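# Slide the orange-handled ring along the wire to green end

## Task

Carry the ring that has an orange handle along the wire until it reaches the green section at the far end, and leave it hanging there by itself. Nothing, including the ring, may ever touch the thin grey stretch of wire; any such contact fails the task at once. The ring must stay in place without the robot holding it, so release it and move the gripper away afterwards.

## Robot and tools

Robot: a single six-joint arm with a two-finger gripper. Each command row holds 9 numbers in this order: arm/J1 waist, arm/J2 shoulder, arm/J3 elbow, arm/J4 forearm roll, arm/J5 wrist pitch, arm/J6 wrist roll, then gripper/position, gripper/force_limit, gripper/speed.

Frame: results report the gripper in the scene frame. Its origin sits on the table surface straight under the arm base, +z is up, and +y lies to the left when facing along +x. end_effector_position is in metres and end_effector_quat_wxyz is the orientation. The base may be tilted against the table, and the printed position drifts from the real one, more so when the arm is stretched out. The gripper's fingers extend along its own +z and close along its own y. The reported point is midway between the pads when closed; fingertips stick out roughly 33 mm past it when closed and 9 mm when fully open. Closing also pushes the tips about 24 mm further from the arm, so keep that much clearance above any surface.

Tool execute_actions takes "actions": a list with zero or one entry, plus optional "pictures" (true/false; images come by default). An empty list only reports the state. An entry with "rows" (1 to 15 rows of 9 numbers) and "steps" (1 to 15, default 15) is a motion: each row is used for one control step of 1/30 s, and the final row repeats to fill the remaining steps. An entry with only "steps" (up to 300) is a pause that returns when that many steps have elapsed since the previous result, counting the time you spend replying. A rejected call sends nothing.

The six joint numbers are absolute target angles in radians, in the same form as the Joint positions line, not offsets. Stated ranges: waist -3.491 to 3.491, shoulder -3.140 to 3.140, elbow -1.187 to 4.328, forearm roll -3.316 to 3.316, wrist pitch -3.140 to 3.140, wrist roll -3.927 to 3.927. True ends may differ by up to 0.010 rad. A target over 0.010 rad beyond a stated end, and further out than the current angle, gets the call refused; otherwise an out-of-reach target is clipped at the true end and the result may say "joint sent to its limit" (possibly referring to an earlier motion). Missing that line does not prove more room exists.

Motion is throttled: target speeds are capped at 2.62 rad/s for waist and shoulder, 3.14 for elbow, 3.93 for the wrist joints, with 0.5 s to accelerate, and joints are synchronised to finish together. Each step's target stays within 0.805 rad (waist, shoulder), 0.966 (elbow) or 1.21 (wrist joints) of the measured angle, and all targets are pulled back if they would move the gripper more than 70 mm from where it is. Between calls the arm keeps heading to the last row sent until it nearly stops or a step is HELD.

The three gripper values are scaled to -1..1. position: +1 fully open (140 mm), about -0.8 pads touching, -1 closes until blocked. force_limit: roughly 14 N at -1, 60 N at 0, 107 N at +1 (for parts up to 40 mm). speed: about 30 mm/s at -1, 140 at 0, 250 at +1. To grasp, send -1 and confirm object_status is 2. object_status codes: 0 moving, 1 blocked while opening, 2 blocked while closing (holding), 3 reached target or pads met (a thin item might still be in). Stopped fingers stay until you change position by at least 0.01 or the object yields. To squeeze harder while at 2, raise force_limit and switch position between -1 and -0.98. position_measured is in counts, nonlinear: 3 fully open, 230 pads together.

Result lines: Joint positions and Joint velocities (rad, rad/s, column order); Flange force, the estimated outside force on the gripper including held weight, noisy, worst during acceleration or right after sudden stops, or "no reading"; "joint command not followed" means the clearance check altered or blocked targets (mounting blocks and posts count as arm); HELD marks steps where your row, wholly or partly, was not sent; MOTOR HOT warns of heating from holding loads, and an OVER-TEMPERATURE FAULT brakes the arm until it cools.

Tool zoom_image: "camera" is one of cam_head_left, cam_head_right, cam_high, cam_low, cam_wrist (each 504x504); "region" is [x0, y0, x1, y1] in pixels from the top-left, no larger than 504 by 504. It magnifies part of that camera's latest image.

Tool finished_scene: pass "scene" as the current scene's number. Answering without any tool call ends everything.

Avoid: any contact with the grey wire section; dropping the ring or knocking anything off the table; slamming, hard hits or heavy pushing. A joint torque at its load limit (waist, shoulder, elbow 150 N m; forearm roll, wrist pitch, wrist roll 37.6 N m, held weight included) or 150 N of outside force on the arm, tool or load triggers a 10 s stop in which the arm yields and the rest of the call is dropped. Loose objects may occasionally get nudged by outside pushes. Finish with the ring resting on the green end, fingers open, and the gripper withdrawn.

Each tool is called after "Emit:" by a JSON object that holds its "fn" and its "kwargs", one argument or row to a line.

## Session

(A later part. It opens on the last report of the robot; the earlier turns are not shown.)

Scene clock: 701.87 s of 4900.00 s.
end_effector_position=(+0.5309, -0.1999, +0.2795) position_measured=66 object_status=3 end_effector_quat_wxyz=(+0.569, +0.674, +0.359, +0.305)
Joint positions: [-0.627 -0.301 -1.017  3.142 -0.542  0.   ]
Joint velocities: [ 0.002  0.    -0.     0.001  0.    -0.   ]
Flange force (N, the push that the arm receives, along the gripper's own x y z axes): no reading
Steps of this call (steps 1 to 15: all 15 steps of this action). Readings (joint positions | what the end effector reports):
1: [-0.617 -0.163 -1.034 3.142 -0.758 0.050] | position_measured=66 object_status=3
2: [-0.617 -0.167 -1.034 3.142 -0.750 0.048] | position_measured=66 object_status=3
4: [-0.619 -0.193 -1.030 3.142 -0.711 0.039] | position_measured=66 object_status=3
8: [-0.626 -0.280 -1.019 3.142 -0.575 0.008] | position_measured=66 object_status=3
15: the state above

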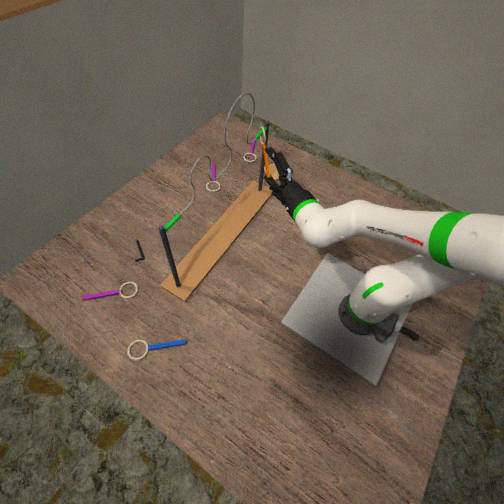

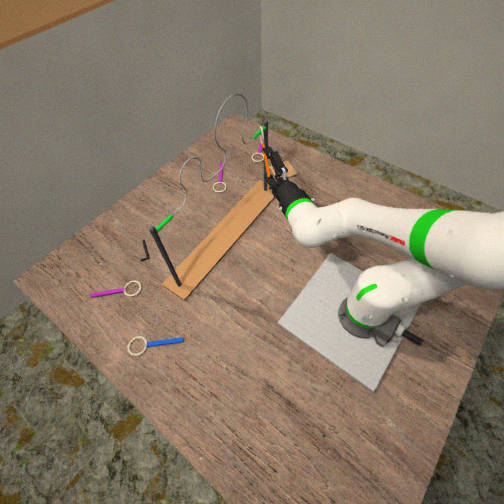

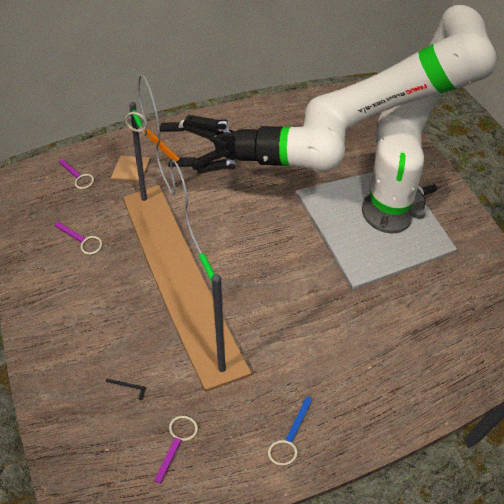

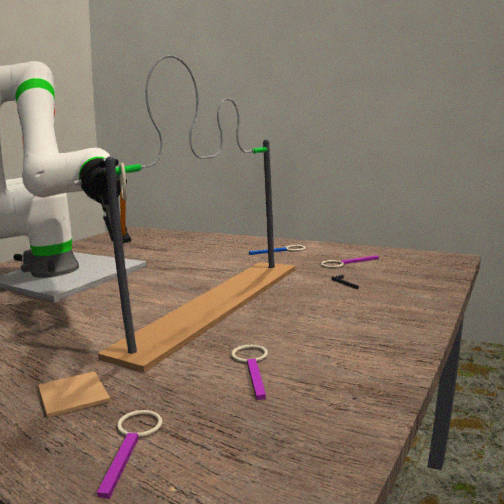

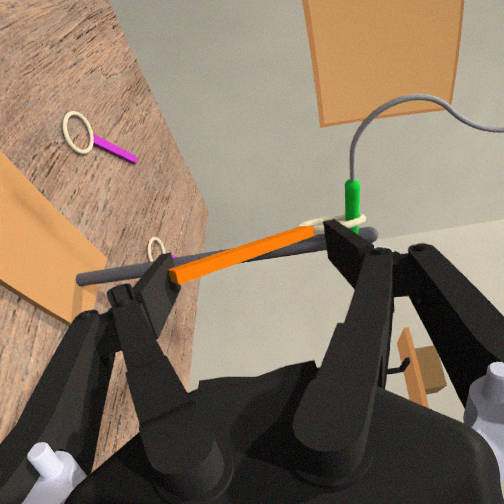

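Emit:
{"fn": "execute_actions", "kwargs": {
  "actions": [
    {"rows": [[-0.629,-0.4286,-1.0177,3.1416,-0.3884,0.0,0.5,0.5,0.0]], "steps": 11}
  ],
  "pictures": false
}}

Emit:
{"fn": "execute_actions", "kwargs": {
  "actions": [
    {"rows": [[-0.631,-0.5234,-0.9952,3.1416,-0.2449,0.0,0.5,0.5,0.0]], "steps": 14}
  ]
}}

Emit:
{"fn": "zoom_image", "kwargs": {
  "camera": "cam_high",
  "region": [120, 90, 220, 190]
}}

Emit:
{"fn": "zoom_image", "kwargs": {
  "camera": "cam_wrist",
  "region": [150, 160, 402, 300]
}}

Scene clock: 758.93 s of 4900.00 s.
end_effector_position=(+0.5159, -0.1912, +0.2951) position_measured=66 object_status=3 end_effector_quat_wxyz=(+0.560, +0.682, +0.362, +0.300)
Joint positions: [-0.629 -0.429 -1.018  3.142 -0.389 -0.   ]
Joint velocities: [-0.001 -0.    -0.001  0.002  0.008 -0.   ]
Flange force (N, the push that the arm receives, along the gripper's own x y z axes): no reading
Steps of this call (steps 1 to 15: the robot went on to your last target; steps 16 to 90: nothing new was sent; then 53.70 s passed at rest; steps 91 to 101: all 11 steps of this action). Readings (joint positions | what the end effector reports):
91: [-0.627 -0.301 -1.017 3.142 -0.541 0.000] | position_measured=66 object_status=3
92: [-0.627 -0.306 -1.017 3.142 -0.536 -0.000] | position_measured=66 object_status=3
94: [-0.627 -0.332 -1.017 3.142 -0.504 -0.000] | position_measured=66 object_status=3
98: [-0.629 -0.415 -1.017 3.142 -0.405 -0.000] | position_measured=66 object_status=3
101: the state above

Scene clock: 759.40 s of 4900.00 s.
end_effector_position=(+0.5062, -0.1861, +0.3115) position_measured=66 object_status=3 end_effector_quat_wxyz=(+0.551, +0.690, +0.365, +0.295)
Joint positions: [-0.631 -0.523 -0.995  3.142 -0.245 -0.   ]
Joint velocities: [-0.    -0.001  0.     0.     0.     0.   ]
Flange force (N, the push that the arm receives, along the gripper's own x y z axes): no reading
Steps of this call (steps 1 to 14: all 14 steps of this action). Readings (joint positions | what the end effector reports):
1: [-0.629 -0.429 -1.018 3.142 -0.387 -0.000] | position_measured=66 object_status=3
2: [-0.629 -0.434 -1.016 3.142 -0.380 -0.000] | position_measured=66 object_status=3
4: [-0.630 -0.460 -1.010 3.142 -0.340 -0.000] | position_measured=66 object_status=3
8: [-0.631 -0.521 -0.996 3.142 -0.249 -0.000] | position_measured=66 object_status=3
14: the state above

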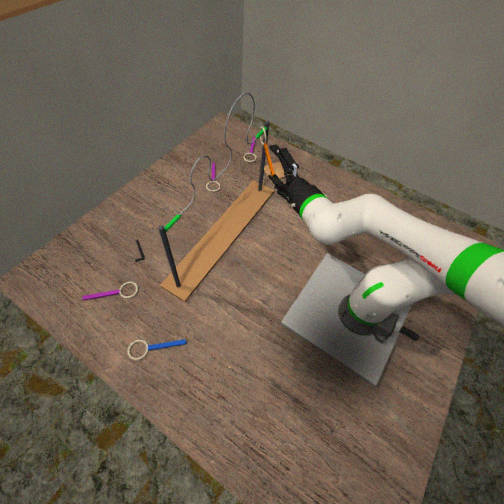

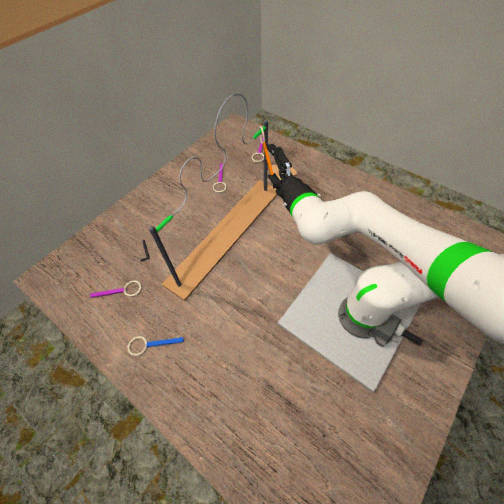

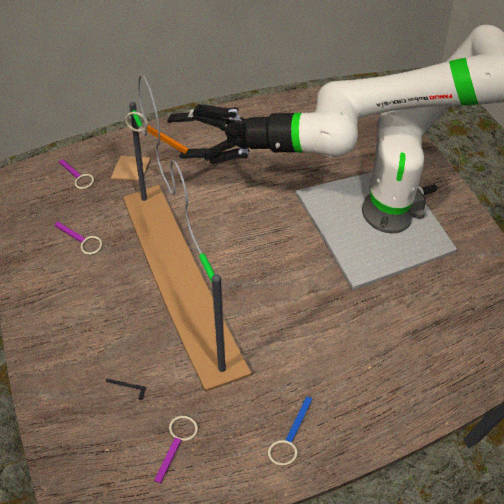

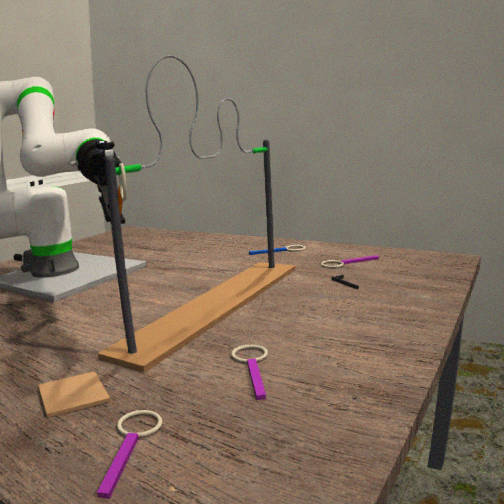

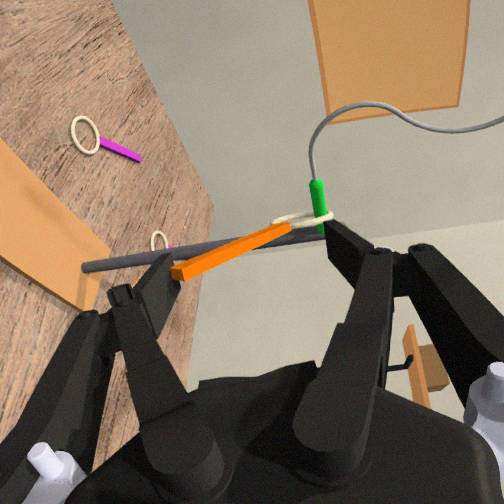

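Region (120, 90, 220, 190) of cam_high's 504x504 image, scaled by 5.040, with more detail than that image has.

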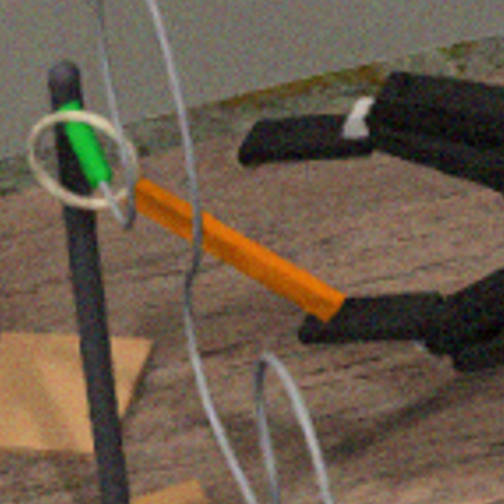

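Region (150, 160, 402, 300) of cam_wrist's 504x504 image, scaled by 2.000, with more detail than that image has.

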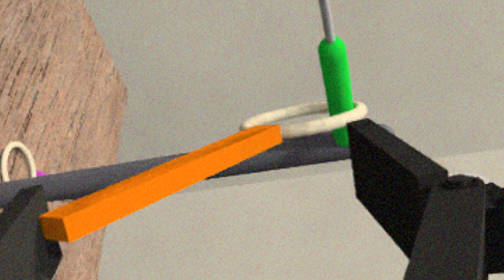

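Emit:
{"fn": "execute_actions", "kwargs": {
  "actions": [
    {"rows": [[-0.633,-0.6553,-0.9492,3.1416,-0.0670,0.0,0.5,0.5,0.0]], "steps": 15}
  ]
}}

Emit:
{"fn": "zoom_image", "kwargs": {
  "camera": "cam_high",
  "region": [120, 90, 220, 190]
}}

Emit:
{"fn": "zoom_image", "kwargs": {
  "camera": "cam_wrist",
  "region": [150, 160, 402, 300]
}}

Scene clock: 816.47 s of 4900.00 s.
end_effector_position=(+0.4920, -0.1778, +0.3522) position_measured=66 object_status=3 end_effector_quat_wxyz=(+0.552, +0.690, +0.365, +0.294)
Joint positions: [-0.633 -0.655 -0.949  3.142 -0.067 -0.   ]
Joint velocities: [ 0.    -0.001  0.    -0.001  0.    -0.   ]
Flange force (N, the push that the arm receives, along the gripper's own x y z axes): no reading
Steps of this call (steps 1 to 15: the robot went on to your last target; steps 16 to 90: nothing new was sent; then 53.57 s passed at rest; steps 91 to 105: all 15 steps of this action). Readings (joint positions | what the end effector reports):
91: [-0.631 -0.524 -0.995 3.142 -0.244 -0.000] | position_measured=66 object_status=3
92: [-0.631 -0.528 -0.993 3.142 -0.237 -0.000] | position_measured=66 object_status=3
94: [-0.631 -0.555 -0.984 3.142 -0.202 -0.000] | position_measured=66 object_status=3
98: [-0.633 -0.640 -0.954 3.142 -0.088 -0.000] | position_measured=66 object_status=3
105: the state above

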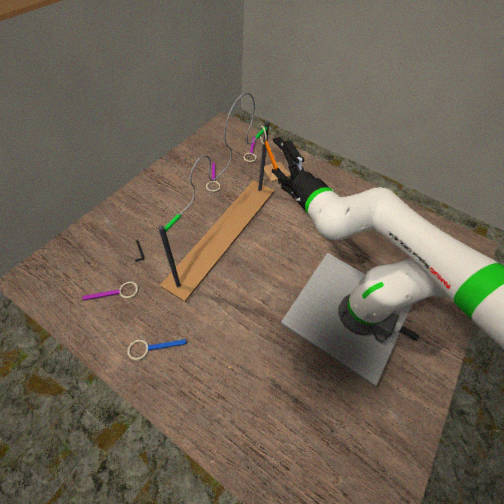

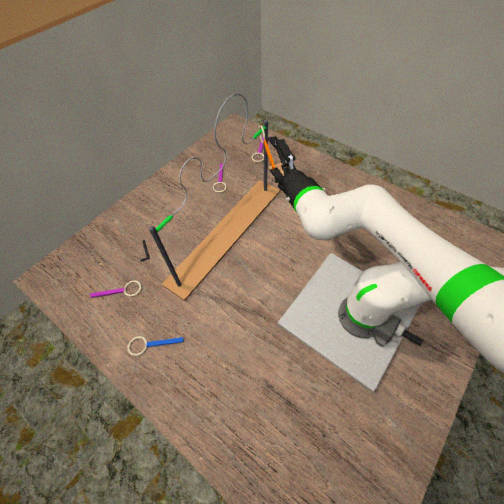

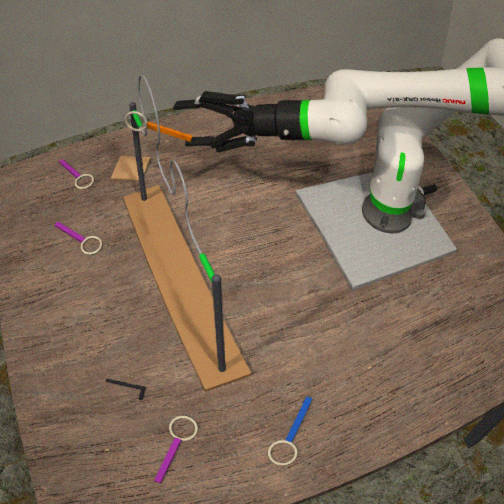

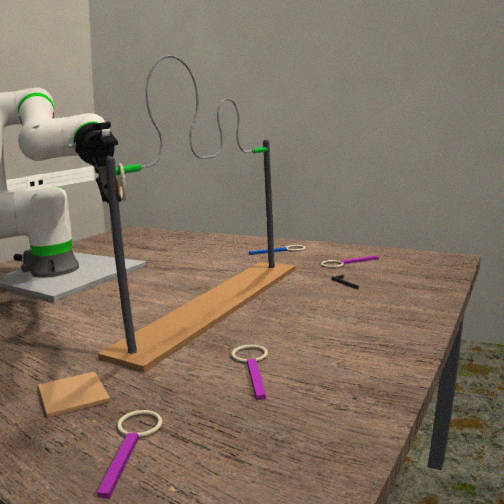

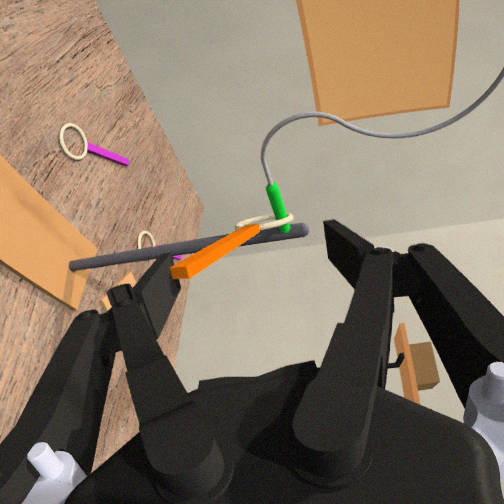

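Region (120, 90, 220, 190) of cam_high's 504x504 image, scaled by 5.040, with more detail than that image has.

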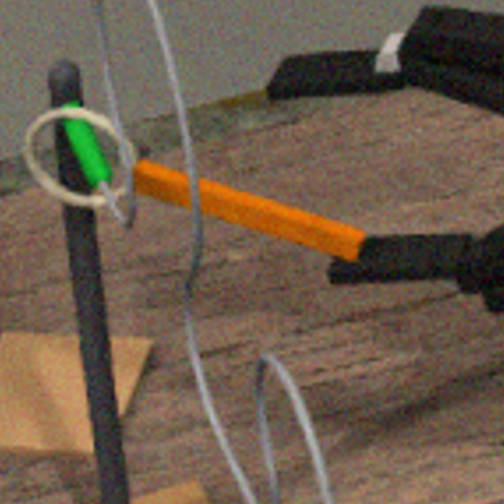

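Region (150, 160, 402, 300) of cam_wrist's 504x504 image, scaled by 2.000, with more detail than that image has.

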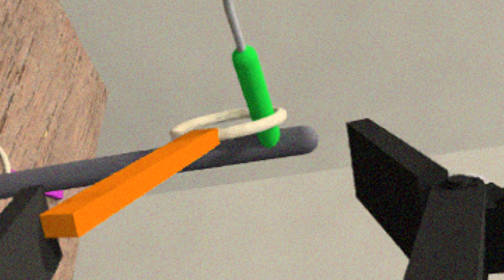

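Emit:
{"fn": "execute_actions", "kwargs": {
  "actions": [
    {"rows": [[-0.6423,-0.6991,-0.9057,3.1416,0.0203,0.0,0.5,0.5,0.0]], "steps": 12}
  ]
}}

Emit:
{"fn": "zoom_image", "kwargs": {
  "camera": "cam_high",
  "region": [120, 80, 220, 180]
}}

Emit:
{"fn": "zoom_image", "kwargs": {
  "camera": "cam_wrist",
  "region": [150, 160, 350, 300]
}}

Scene clock: 830.53 s of 4900.00 s.
end_effector_position=(+0.4862, -0.1797, +0.3773) position_measured=66 object_status=3 end_effector_quat_wxyz=(+0.553, +0.692, +0.361, +0.292)
Joint positions: [-0.642 -0.699 -0.906  3.142  0.02  -0.   ]
Joint velocities: [-0.  0.  0. -0.  0.  0.]
Flange force (N, the push that the arm receives, along the gripper's own x y z axes): no reading
Steps of this call (steps 1 to 15: the robot went on to your last target; steps 16 to 90: nothing new was sent; then 10.67 s passed at rest; steps 91 to 102: all 12 steps of this action). Readings (joint positions | what the end effector reports):
91: [-0.633 -0.656 -0.949 3.142 -0.066 -0.000] | position_measured=66 object_status=3
92: [-0.634 -0.659 -0.945 3.142 -0.059 -0.000] | position_measured=66 object_status=3
94: [-0.638 -0.678 -0.926 3.142 -0.020 -0.000] | position_measured=66 object_status=3
98: [-0.642 -0.699 -0.906 3.142 0.020 -0.000] | position_measured=66 object_status=3
102: the state above

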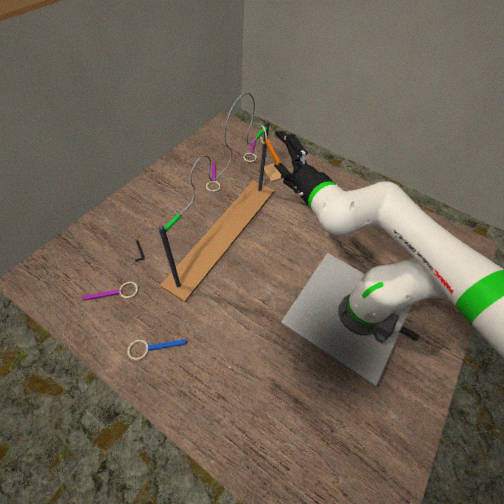

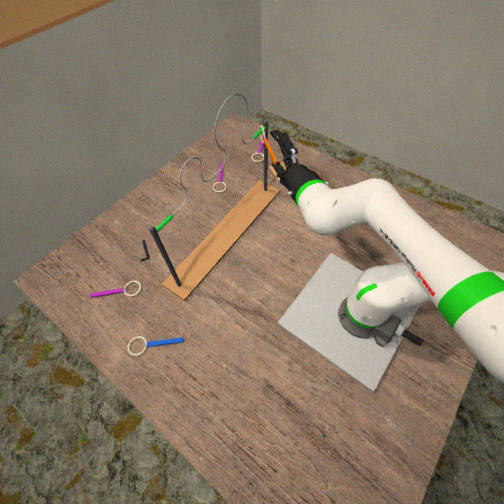

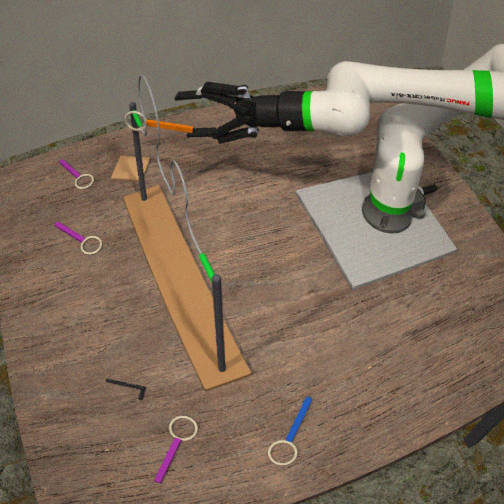

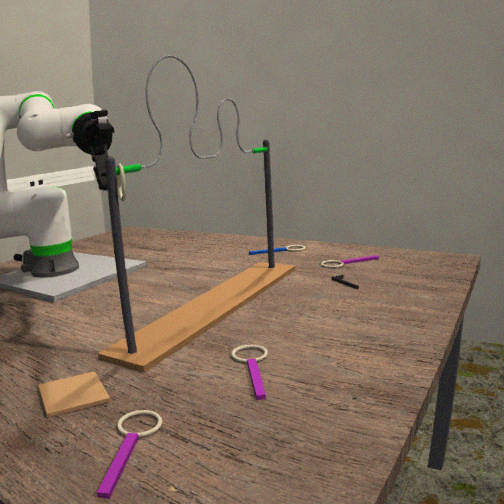

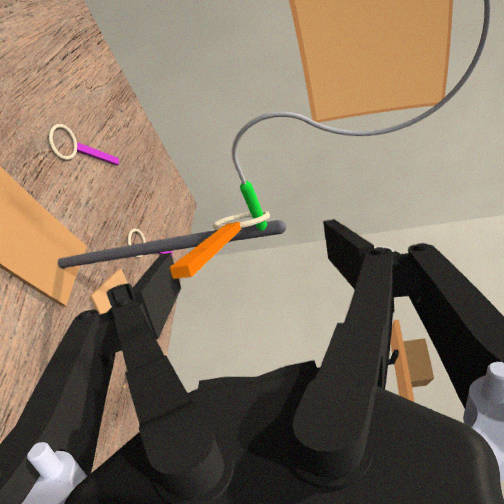

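Region (120, 80, 220, 180) of cam_high's 504x504 image, scaled by 5.040, with more detail than that image has.

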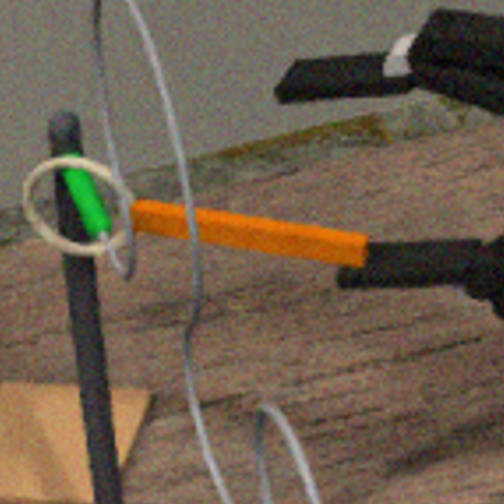

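Region (150, 160, 350, 300) of cam_wrist's 504x504 image, scaled by 2.520, with more detail than that image has; it fills the top 353 rows of this view, and the rest is white.

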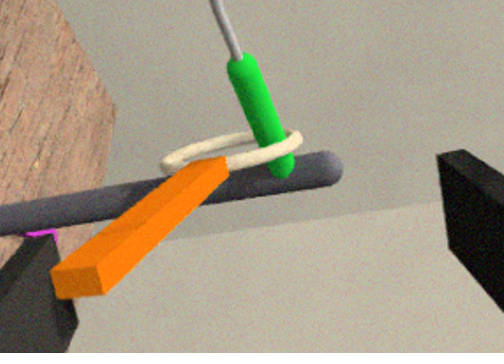

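Emit:
{"fn": "execute_actions", "kwargs": {
  "actions": [
    {"rows": [[-0.6423,-0.6991,-0.9057,3.1416,0.0203,0.0,0.042,-0.5,-0.7]], "steps": 15}
  ],
  "pictures": false
}}

Emit:
{"fn": "execute_actions", "kwargs": {
  "actions": [
    {"steps": 10}
  ]
}}

Emit:
{"fn": "zoom_image", "kwargs": {
  "camera": "cam_high",
  "region": [120, 80, 220, 180]
}}

Emit:
{"fn": "zoom_image", "kwargs": {
  "camera": "cam_wrist",
  "region": [150, 160, 350, 300]
}}

Scene clock: 845.07 s of 4900.00 s.
end_effector_position=(+0.4862, -0.1798, +0.3773) position_measured=113 object_status=0 end_effector_quat_wxyz=(+0.553, +0.692, +0.361, +0.292)
Joint positions: [-0.642 -0.699 -0.906  3.142  0.02  -0.   ]
Joint velocities: [ 0.001  0.001  0.    -0.     0.    -0.   ]
Flange force (N, the push that the arm receives, along the gripper's own x y z axes): no reading
Steps of this call (steps 1 to 15: the robot went on to your last target; steps 16 to 90: nothing new was sent; then 11.03 s passed at rest; steps 91 to 105: all 15 steps of this action). Readings (joint positions | what the end effector reports):
91: [-0.642 -0.699 -0.906 3.142 0.020 -0.000] | position_measured=66 object_status=0
92: [-0.642 -0.699 -0.906 3.142 0.020 -0.000] | position_measured=69 object_status=0
94: [-0.642 -0.699 -0.906 3.142 0.020 -0.000] | position_measured=75 object_status=0
98: [-0.642 -0.699 -0.906 3.142 0.020 -0.000] | position_measured=89 object_status=0
105: the state above

Scene clock: 845.40 s of 4900.00 s.
end_effector_position=(+0.4862, -0.1798, +0.3773) position_measured=124 object_status=3 end_effector_quat_wxyz=(+0.553, +0.692, +0.361, +0.292)
Joint positions: [-0.642 -0.699 -0.906  3.142  0.02  -0.   ]
Joint velocities: [ 0.001  0.001 -0.    -0.001 -0.    -0.   ]
Flange force (N, the push that the arm receives, along the gripper's own x y z axes): no reading
Steps of this call (steps 1 to 10: the robot went on to your last target). Readings (joint positions | what the end effector reports):
1: [-0.642 -0.699 -0.906 3.142 0.020 -0.000] | position_measured=116 object_status=0
2: [-0.642 -0.699 -0.906 3.142 0.020 -0.000] | position_measured=120 object_status=0
4: [-0.642 -0.699 -0.906 3.142 0.020 -0.000] | position_measured=124 object_status=0
8: [-0.642 -0.699 -0.906 3.142 0.020 -0.000] | position_measured=124 object_status=0
10: the state above

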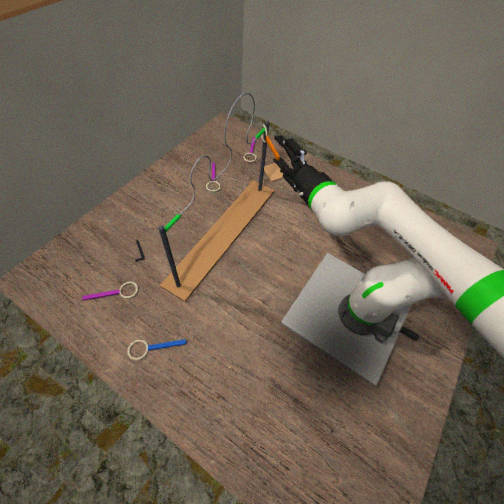

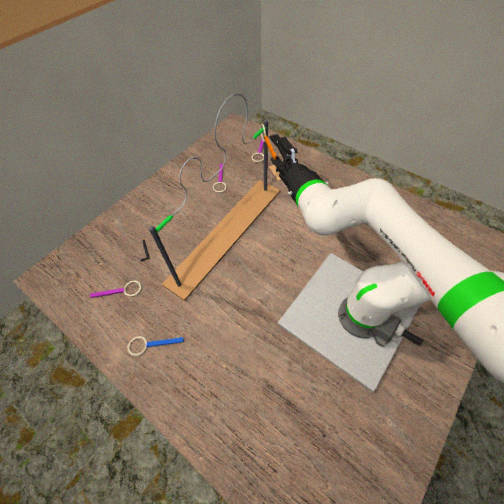

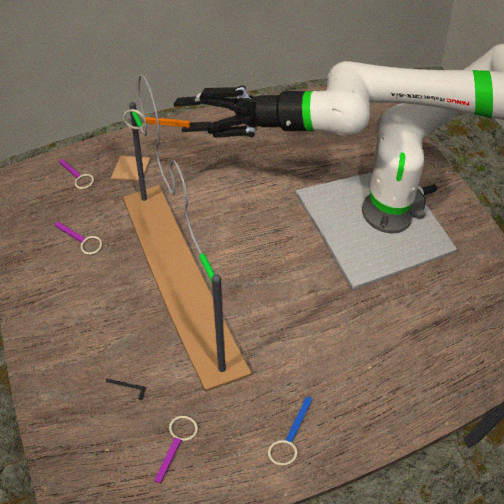

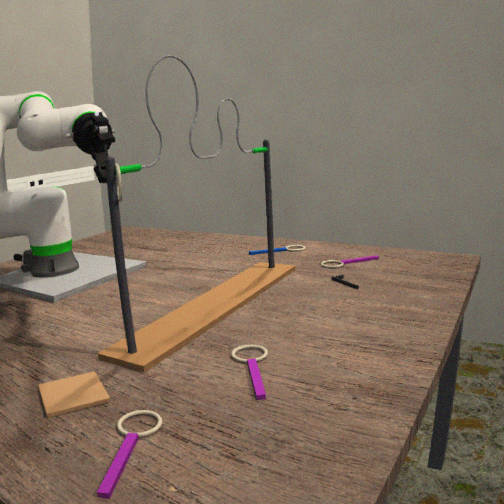

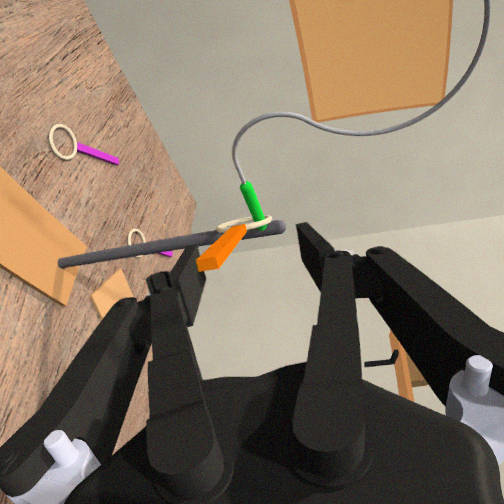

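Region (120, 80, 220, 180) of cam_high's 504x504 image, scaled by 5.040, with more detail than that image has.

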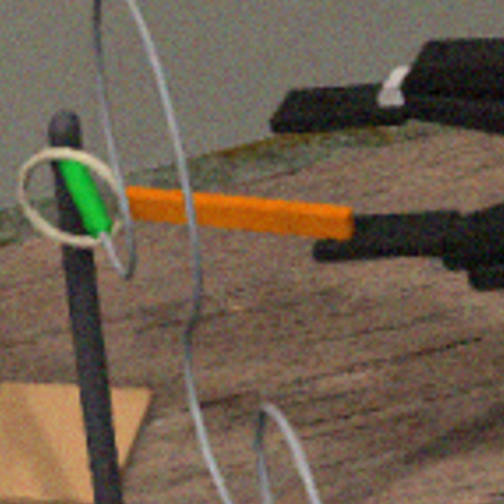

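Region (150, 160, 350, 300) of cam_wrist's 504x504 image, scaled by 2.520, with more detail than that image has; it fills the top 353 rows of this view, and the rest is white.

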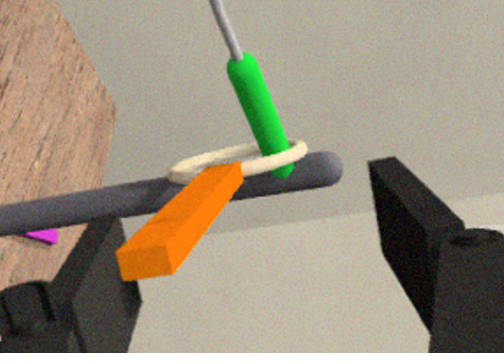

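Emit:
{"fn": "execute_actions", "kwargs": {
  "actions": [
    {"rows": [[-0.6443,-0.6991,-0.9057,3.1416,0.0203,0.0,-0.444,-0.5,-0.7],[-0.6443,-0.6991,-0.9057,3.1416,0.0203,0.0,-0.444,-0.5,-0.7],[-0.6463,-0.6991,-0.9057,3.1416,0.0203,0.0,-0.444,-0.5,-0.7],[-0.6463,-0.6991,-0.9057,3.1416,0.0203,0.0,-0.444,-0.5,-0.7],[-0.6483,-0.6991,-0.9057,3.1416,0.0203,0.0,-0.444,-0.5,-0.7],[-0.6483,-0.6991,-0.9057,3.1416,0.0203,0.0,-0.444,-0.5,-0.7],[-0.6503,-0.6991,-0.9057,3.1416,0.0203,0.0,-0.444,-0.5,-0.7],[-0.6503,-0.6991,-0.9057,3.1416,0.0203,0.0,-0.444,-0.5,-0.7],[-0.6523,-0.6991,-0.9057,3.1416,0.0203,0.0,-0.444,-0.5,-0.7],[-0.6523,-0.6991,-0.9057,3.1416,0.0203,0.0,-0.444,-0.5,-0.7],[-0.654,-0.6991,-0.9057,3.1416,0.0203,0.0,-0.444,-0.5,-0.7]], "steps": 15}
  ],
  "pictures": false
}}

Emit:
{"fn": "execute_actions", "kwargs": {
  "actions": [
    {"steps": 12}
  ]
}}

Emit:
{"fn": "zoom_image", "kwargs": {
  "camera": "cam_high",
  "region": [120, 80, 220, 180]
}}

Emit:
{"fn": "zoom_image", "kwargs": {
  "camera": "cam_wrist",
  "region": [150, 160, 350, 300]
}}

Scene clock: 855.70 s of 4900.00 s.
end_effector_position=(+0.4841, -0.1854, +0.3773) position_measured=170 object_status=0 end_effector_quat_wxyz=(+0.555, +0.694, +0.357, +0.288)
Joint positions: [-0.654 -0.699 -0.906  3.142  0.02  -0.   ]
Joint velocities: [-0.     0.001 -0.     0.001 -0.     0.   ]
Flange force (N, the push that the arm receives, along the gripper's own x y z axes): no reading
Steps of this call (steps 1 to 15: the robot went on to your last target; steps 16 to 90: nothing new was sent; then 6.80 s passed at rest; steps 91 to 105: all 15 steps of this action). Readings (joint positions | what the end effector reports):
91: [-0.642 -0.699 -0.906 3.142 0.020 -0.000] | position_measured=124 object_status=0
92: [-0.643 -0.699 -0.906 3.142 0.020 -0.000] | position_measured=126 object_status=0
94: [-0.645 -0.699 -0.906 3.142 0.020 -0.000] | position_measured=133 object_status=0
98: [-0.649 -0.699 -0.906 3.142 0.020 -0.000] | position_measured=146 object_status=0
105: the state above

Scene clock: 856.10 s of 4900.00 s.
end_effector_position=(+0.4841, -0.1855, +0.3773) position_measured=185 object_status=3 end_effector_quat_wxyz=(+0.555, +0.694, +0.357, +0.288)
Joint positions: [-0.654 -0.699 -0.906  3.142  0.02  -0.   ]
Joint velocities: [-0.002 -0.    -0.    -0.001  0.     0.   ]
Flange force (N, the push that the arm receives, along the gripper's own x y z axes): no reading
Steps of this call (steps 1 to 12: the robot went on to your last target). Readings (joint positions | what the end effector reports):
1: [-0.654 -0.699 -0.906 3.142 0.020 -0.000] | position_measured=174 object_status=0
2: [-0.654 -0.699 -0.906 3.142 0.020 -0.000] | position_measured=177 object_status=0
4: [-0.654 -0.699 -0.906 3.142 0.020 -0.000] | position_measured=184 object_status=0
8: [-0.654 -0.699 -0.906 3.142 0.020 -0.000] | position_measured=185 object_status=0
12: the state above

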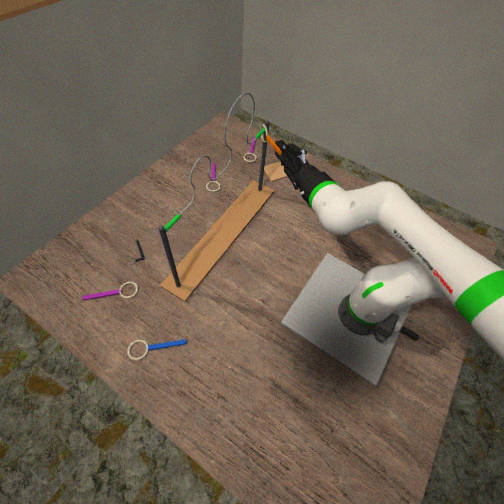

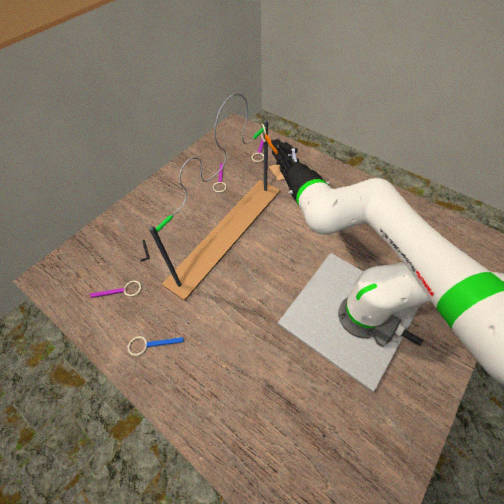

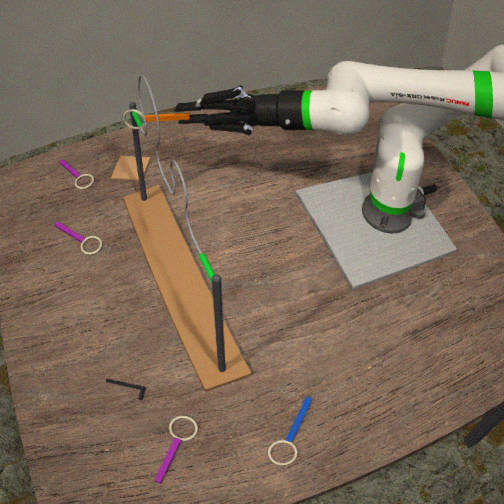

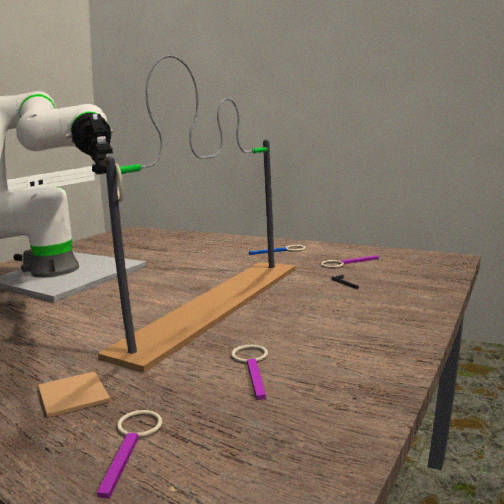

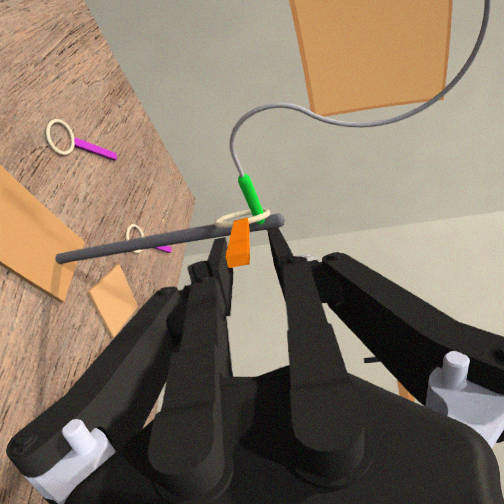

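Region (120, 80, 220, 180) of cam_high's 504x504 image, scaled by 5.040, with more detail than that image has.

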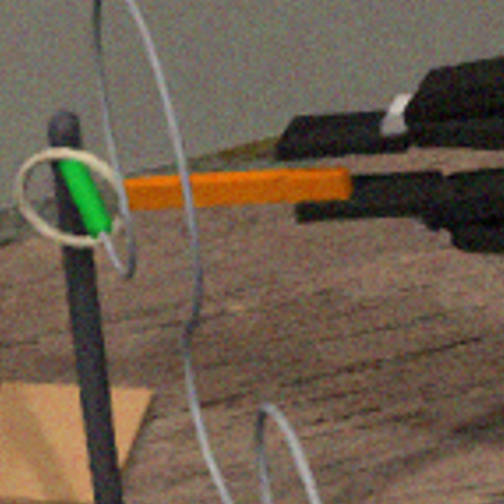

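Region (150, 160, 350, 300) of cam_wrist's 504x504 image, scaled by 2.520, with more detail than that image has; it fills the top 353 rows of this view, and the rest is white.

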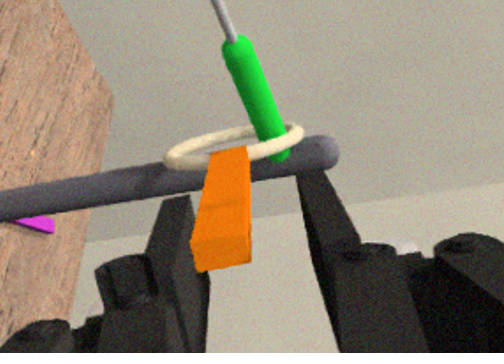

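Emit:
{"fn": "execute_actions", "kwargs": {
  "actions": [
    {"rows": [[-0.654,-0.6912,-0.9038,3.1416,0.0143,0.0,-0.444,-0.5,-0.7],[-0.654,-0.6912,-0.9038,3.1416,0.0143,0.0,-0.444,-0.5,-0.7],[-0.654,-0.6833,-0.9019,3.1416,0.0082,0.0,-0.444,-0.5,-0.7],[-0.654,-0.6833,-0.9019,3.1416,0.0082,0.0,-0.444,-0.5,-0.7],[-0.654,-0.6754,-0.9001,3.1416,0.0022,0.0,-0.444,-0.5,-0.7],[-0.654,-0.6754,-0.9001,3.1416,0.0022,0.0,-0.444,-0.5,-0.7],[-0.654,-0.6675,-0.8982,3.1416,-0.0038,0.0,-0.444,-0.5,-0.7],[-0.654,-0.6675,-0.8982,3.1416,-0.0038,0.0,-0.444,-0.5,-0.7],[-0.654,-0.6596,-0.8963,3.1416,-0.0099,0.0,-0.444,-0.5,-0.7],[-0.654,-0.6596,-0.8963,3.1416,-0.0099,0.0,-0.444,-0.5,-0.7],[-0.654,-0.6517,-0.8944,3.1416,-0.0159,0.0,-0.444,-0.5,-0.7]], "steps": 15}
  ]
}}

Emit:
{"fn": "zoom_image", "kwargs": {
  "camera": "cam_high",
  "region": [120, 80, 220, 180]
}}

Emit:
{"fn": "zoom_image", "kwargs": {
  "camera": "cam_wrist",
  "region": [150, 160, 350, 300]
}}

Scene clock: 878.10 s of 4900.00 s.
end_effector_position=(+0.4936, -0.1922, +0.3744) position_measured=185 object_status=3 end_effector_quat_wxyz=(+0.555, +0.694, +0.357, +0.288)
Joint positions: [-0.654 -0.652 -0.894  3.142 -0.016 -0.   ]
Joint velocities: [ 0.002  0.004  0.001 -0.002 -0.004  0.   ]
Flange force (N, the push that the arm receives, along the gripper's own x y z axes): no reading
Steps of this call (steps 1 to 15: the robot went on to your last target; steps 16 to 90: nothing new was sent; then 18.50 s passed at rest; steps 91 to 105: all 15 steps of this action). Readings (joint positions | what the end effector reports):
91: [-0.654 -0.699 -0.906 3.142 0.020 -0.000] | position_measured=185 object_status=3
92: [-0.654 -0.696 -0.905 3.142 0.018 -0.000] | position_measured=185 object_status=3
94: [-0.654 -0.688 -0.903 3.142 0.012 -0.000] | position_measured=185 object_status=3
98: [-0.654 -0.672 -0.899 3.142 -0.000 -0.000] | position_measured=185 object_status=3
105: the state above

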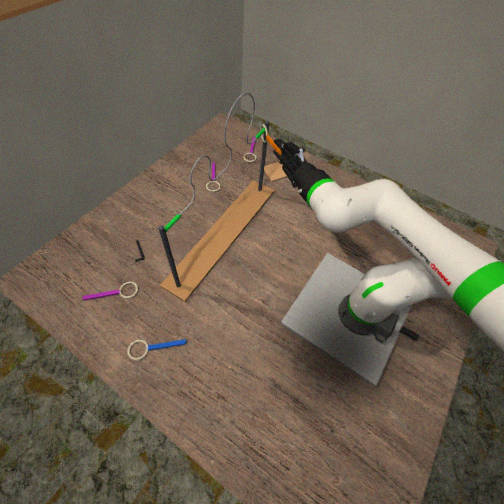

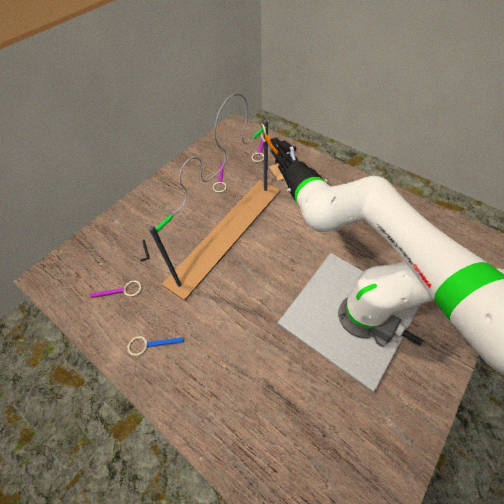

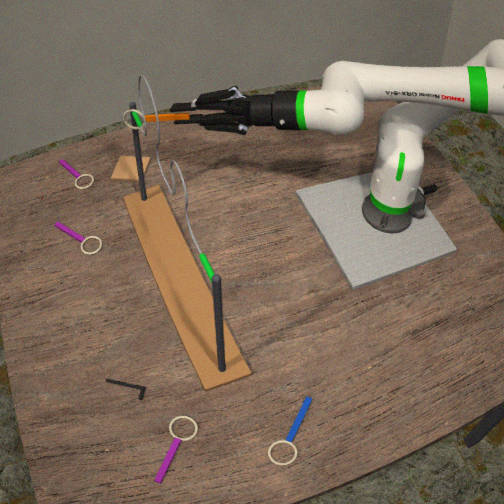

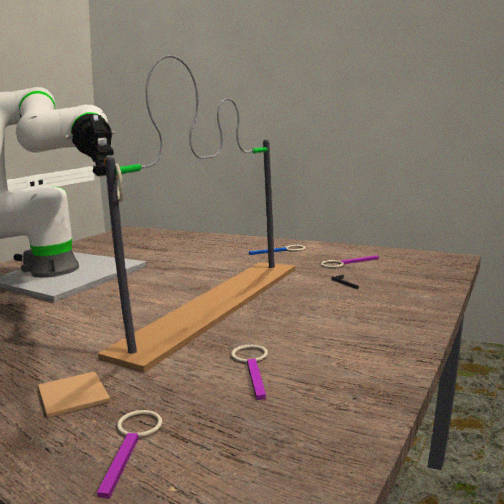

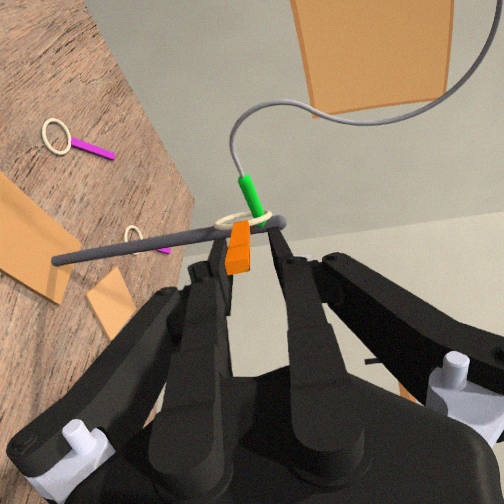

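Region (120, 80, 220, 180) of cam_high's 504x504 image, scaled by 5.040, with more detail than that image has.

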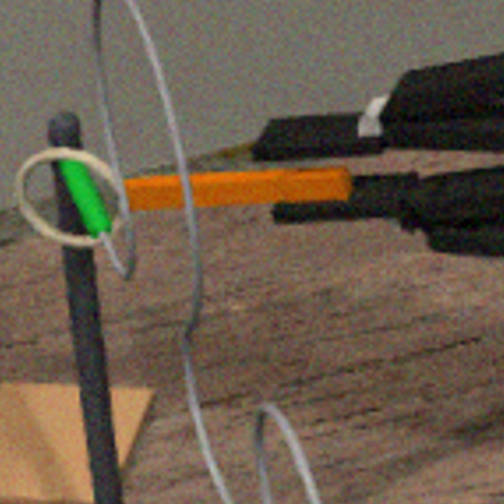

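Region (150, 160, 350, 300) of cam_wrist's 504x504 image, scaled by 2.520, with more detail than that image has; it fills the top 353 rows of this view, and the rest is white.

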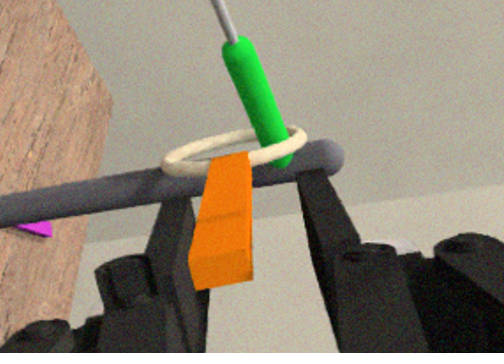

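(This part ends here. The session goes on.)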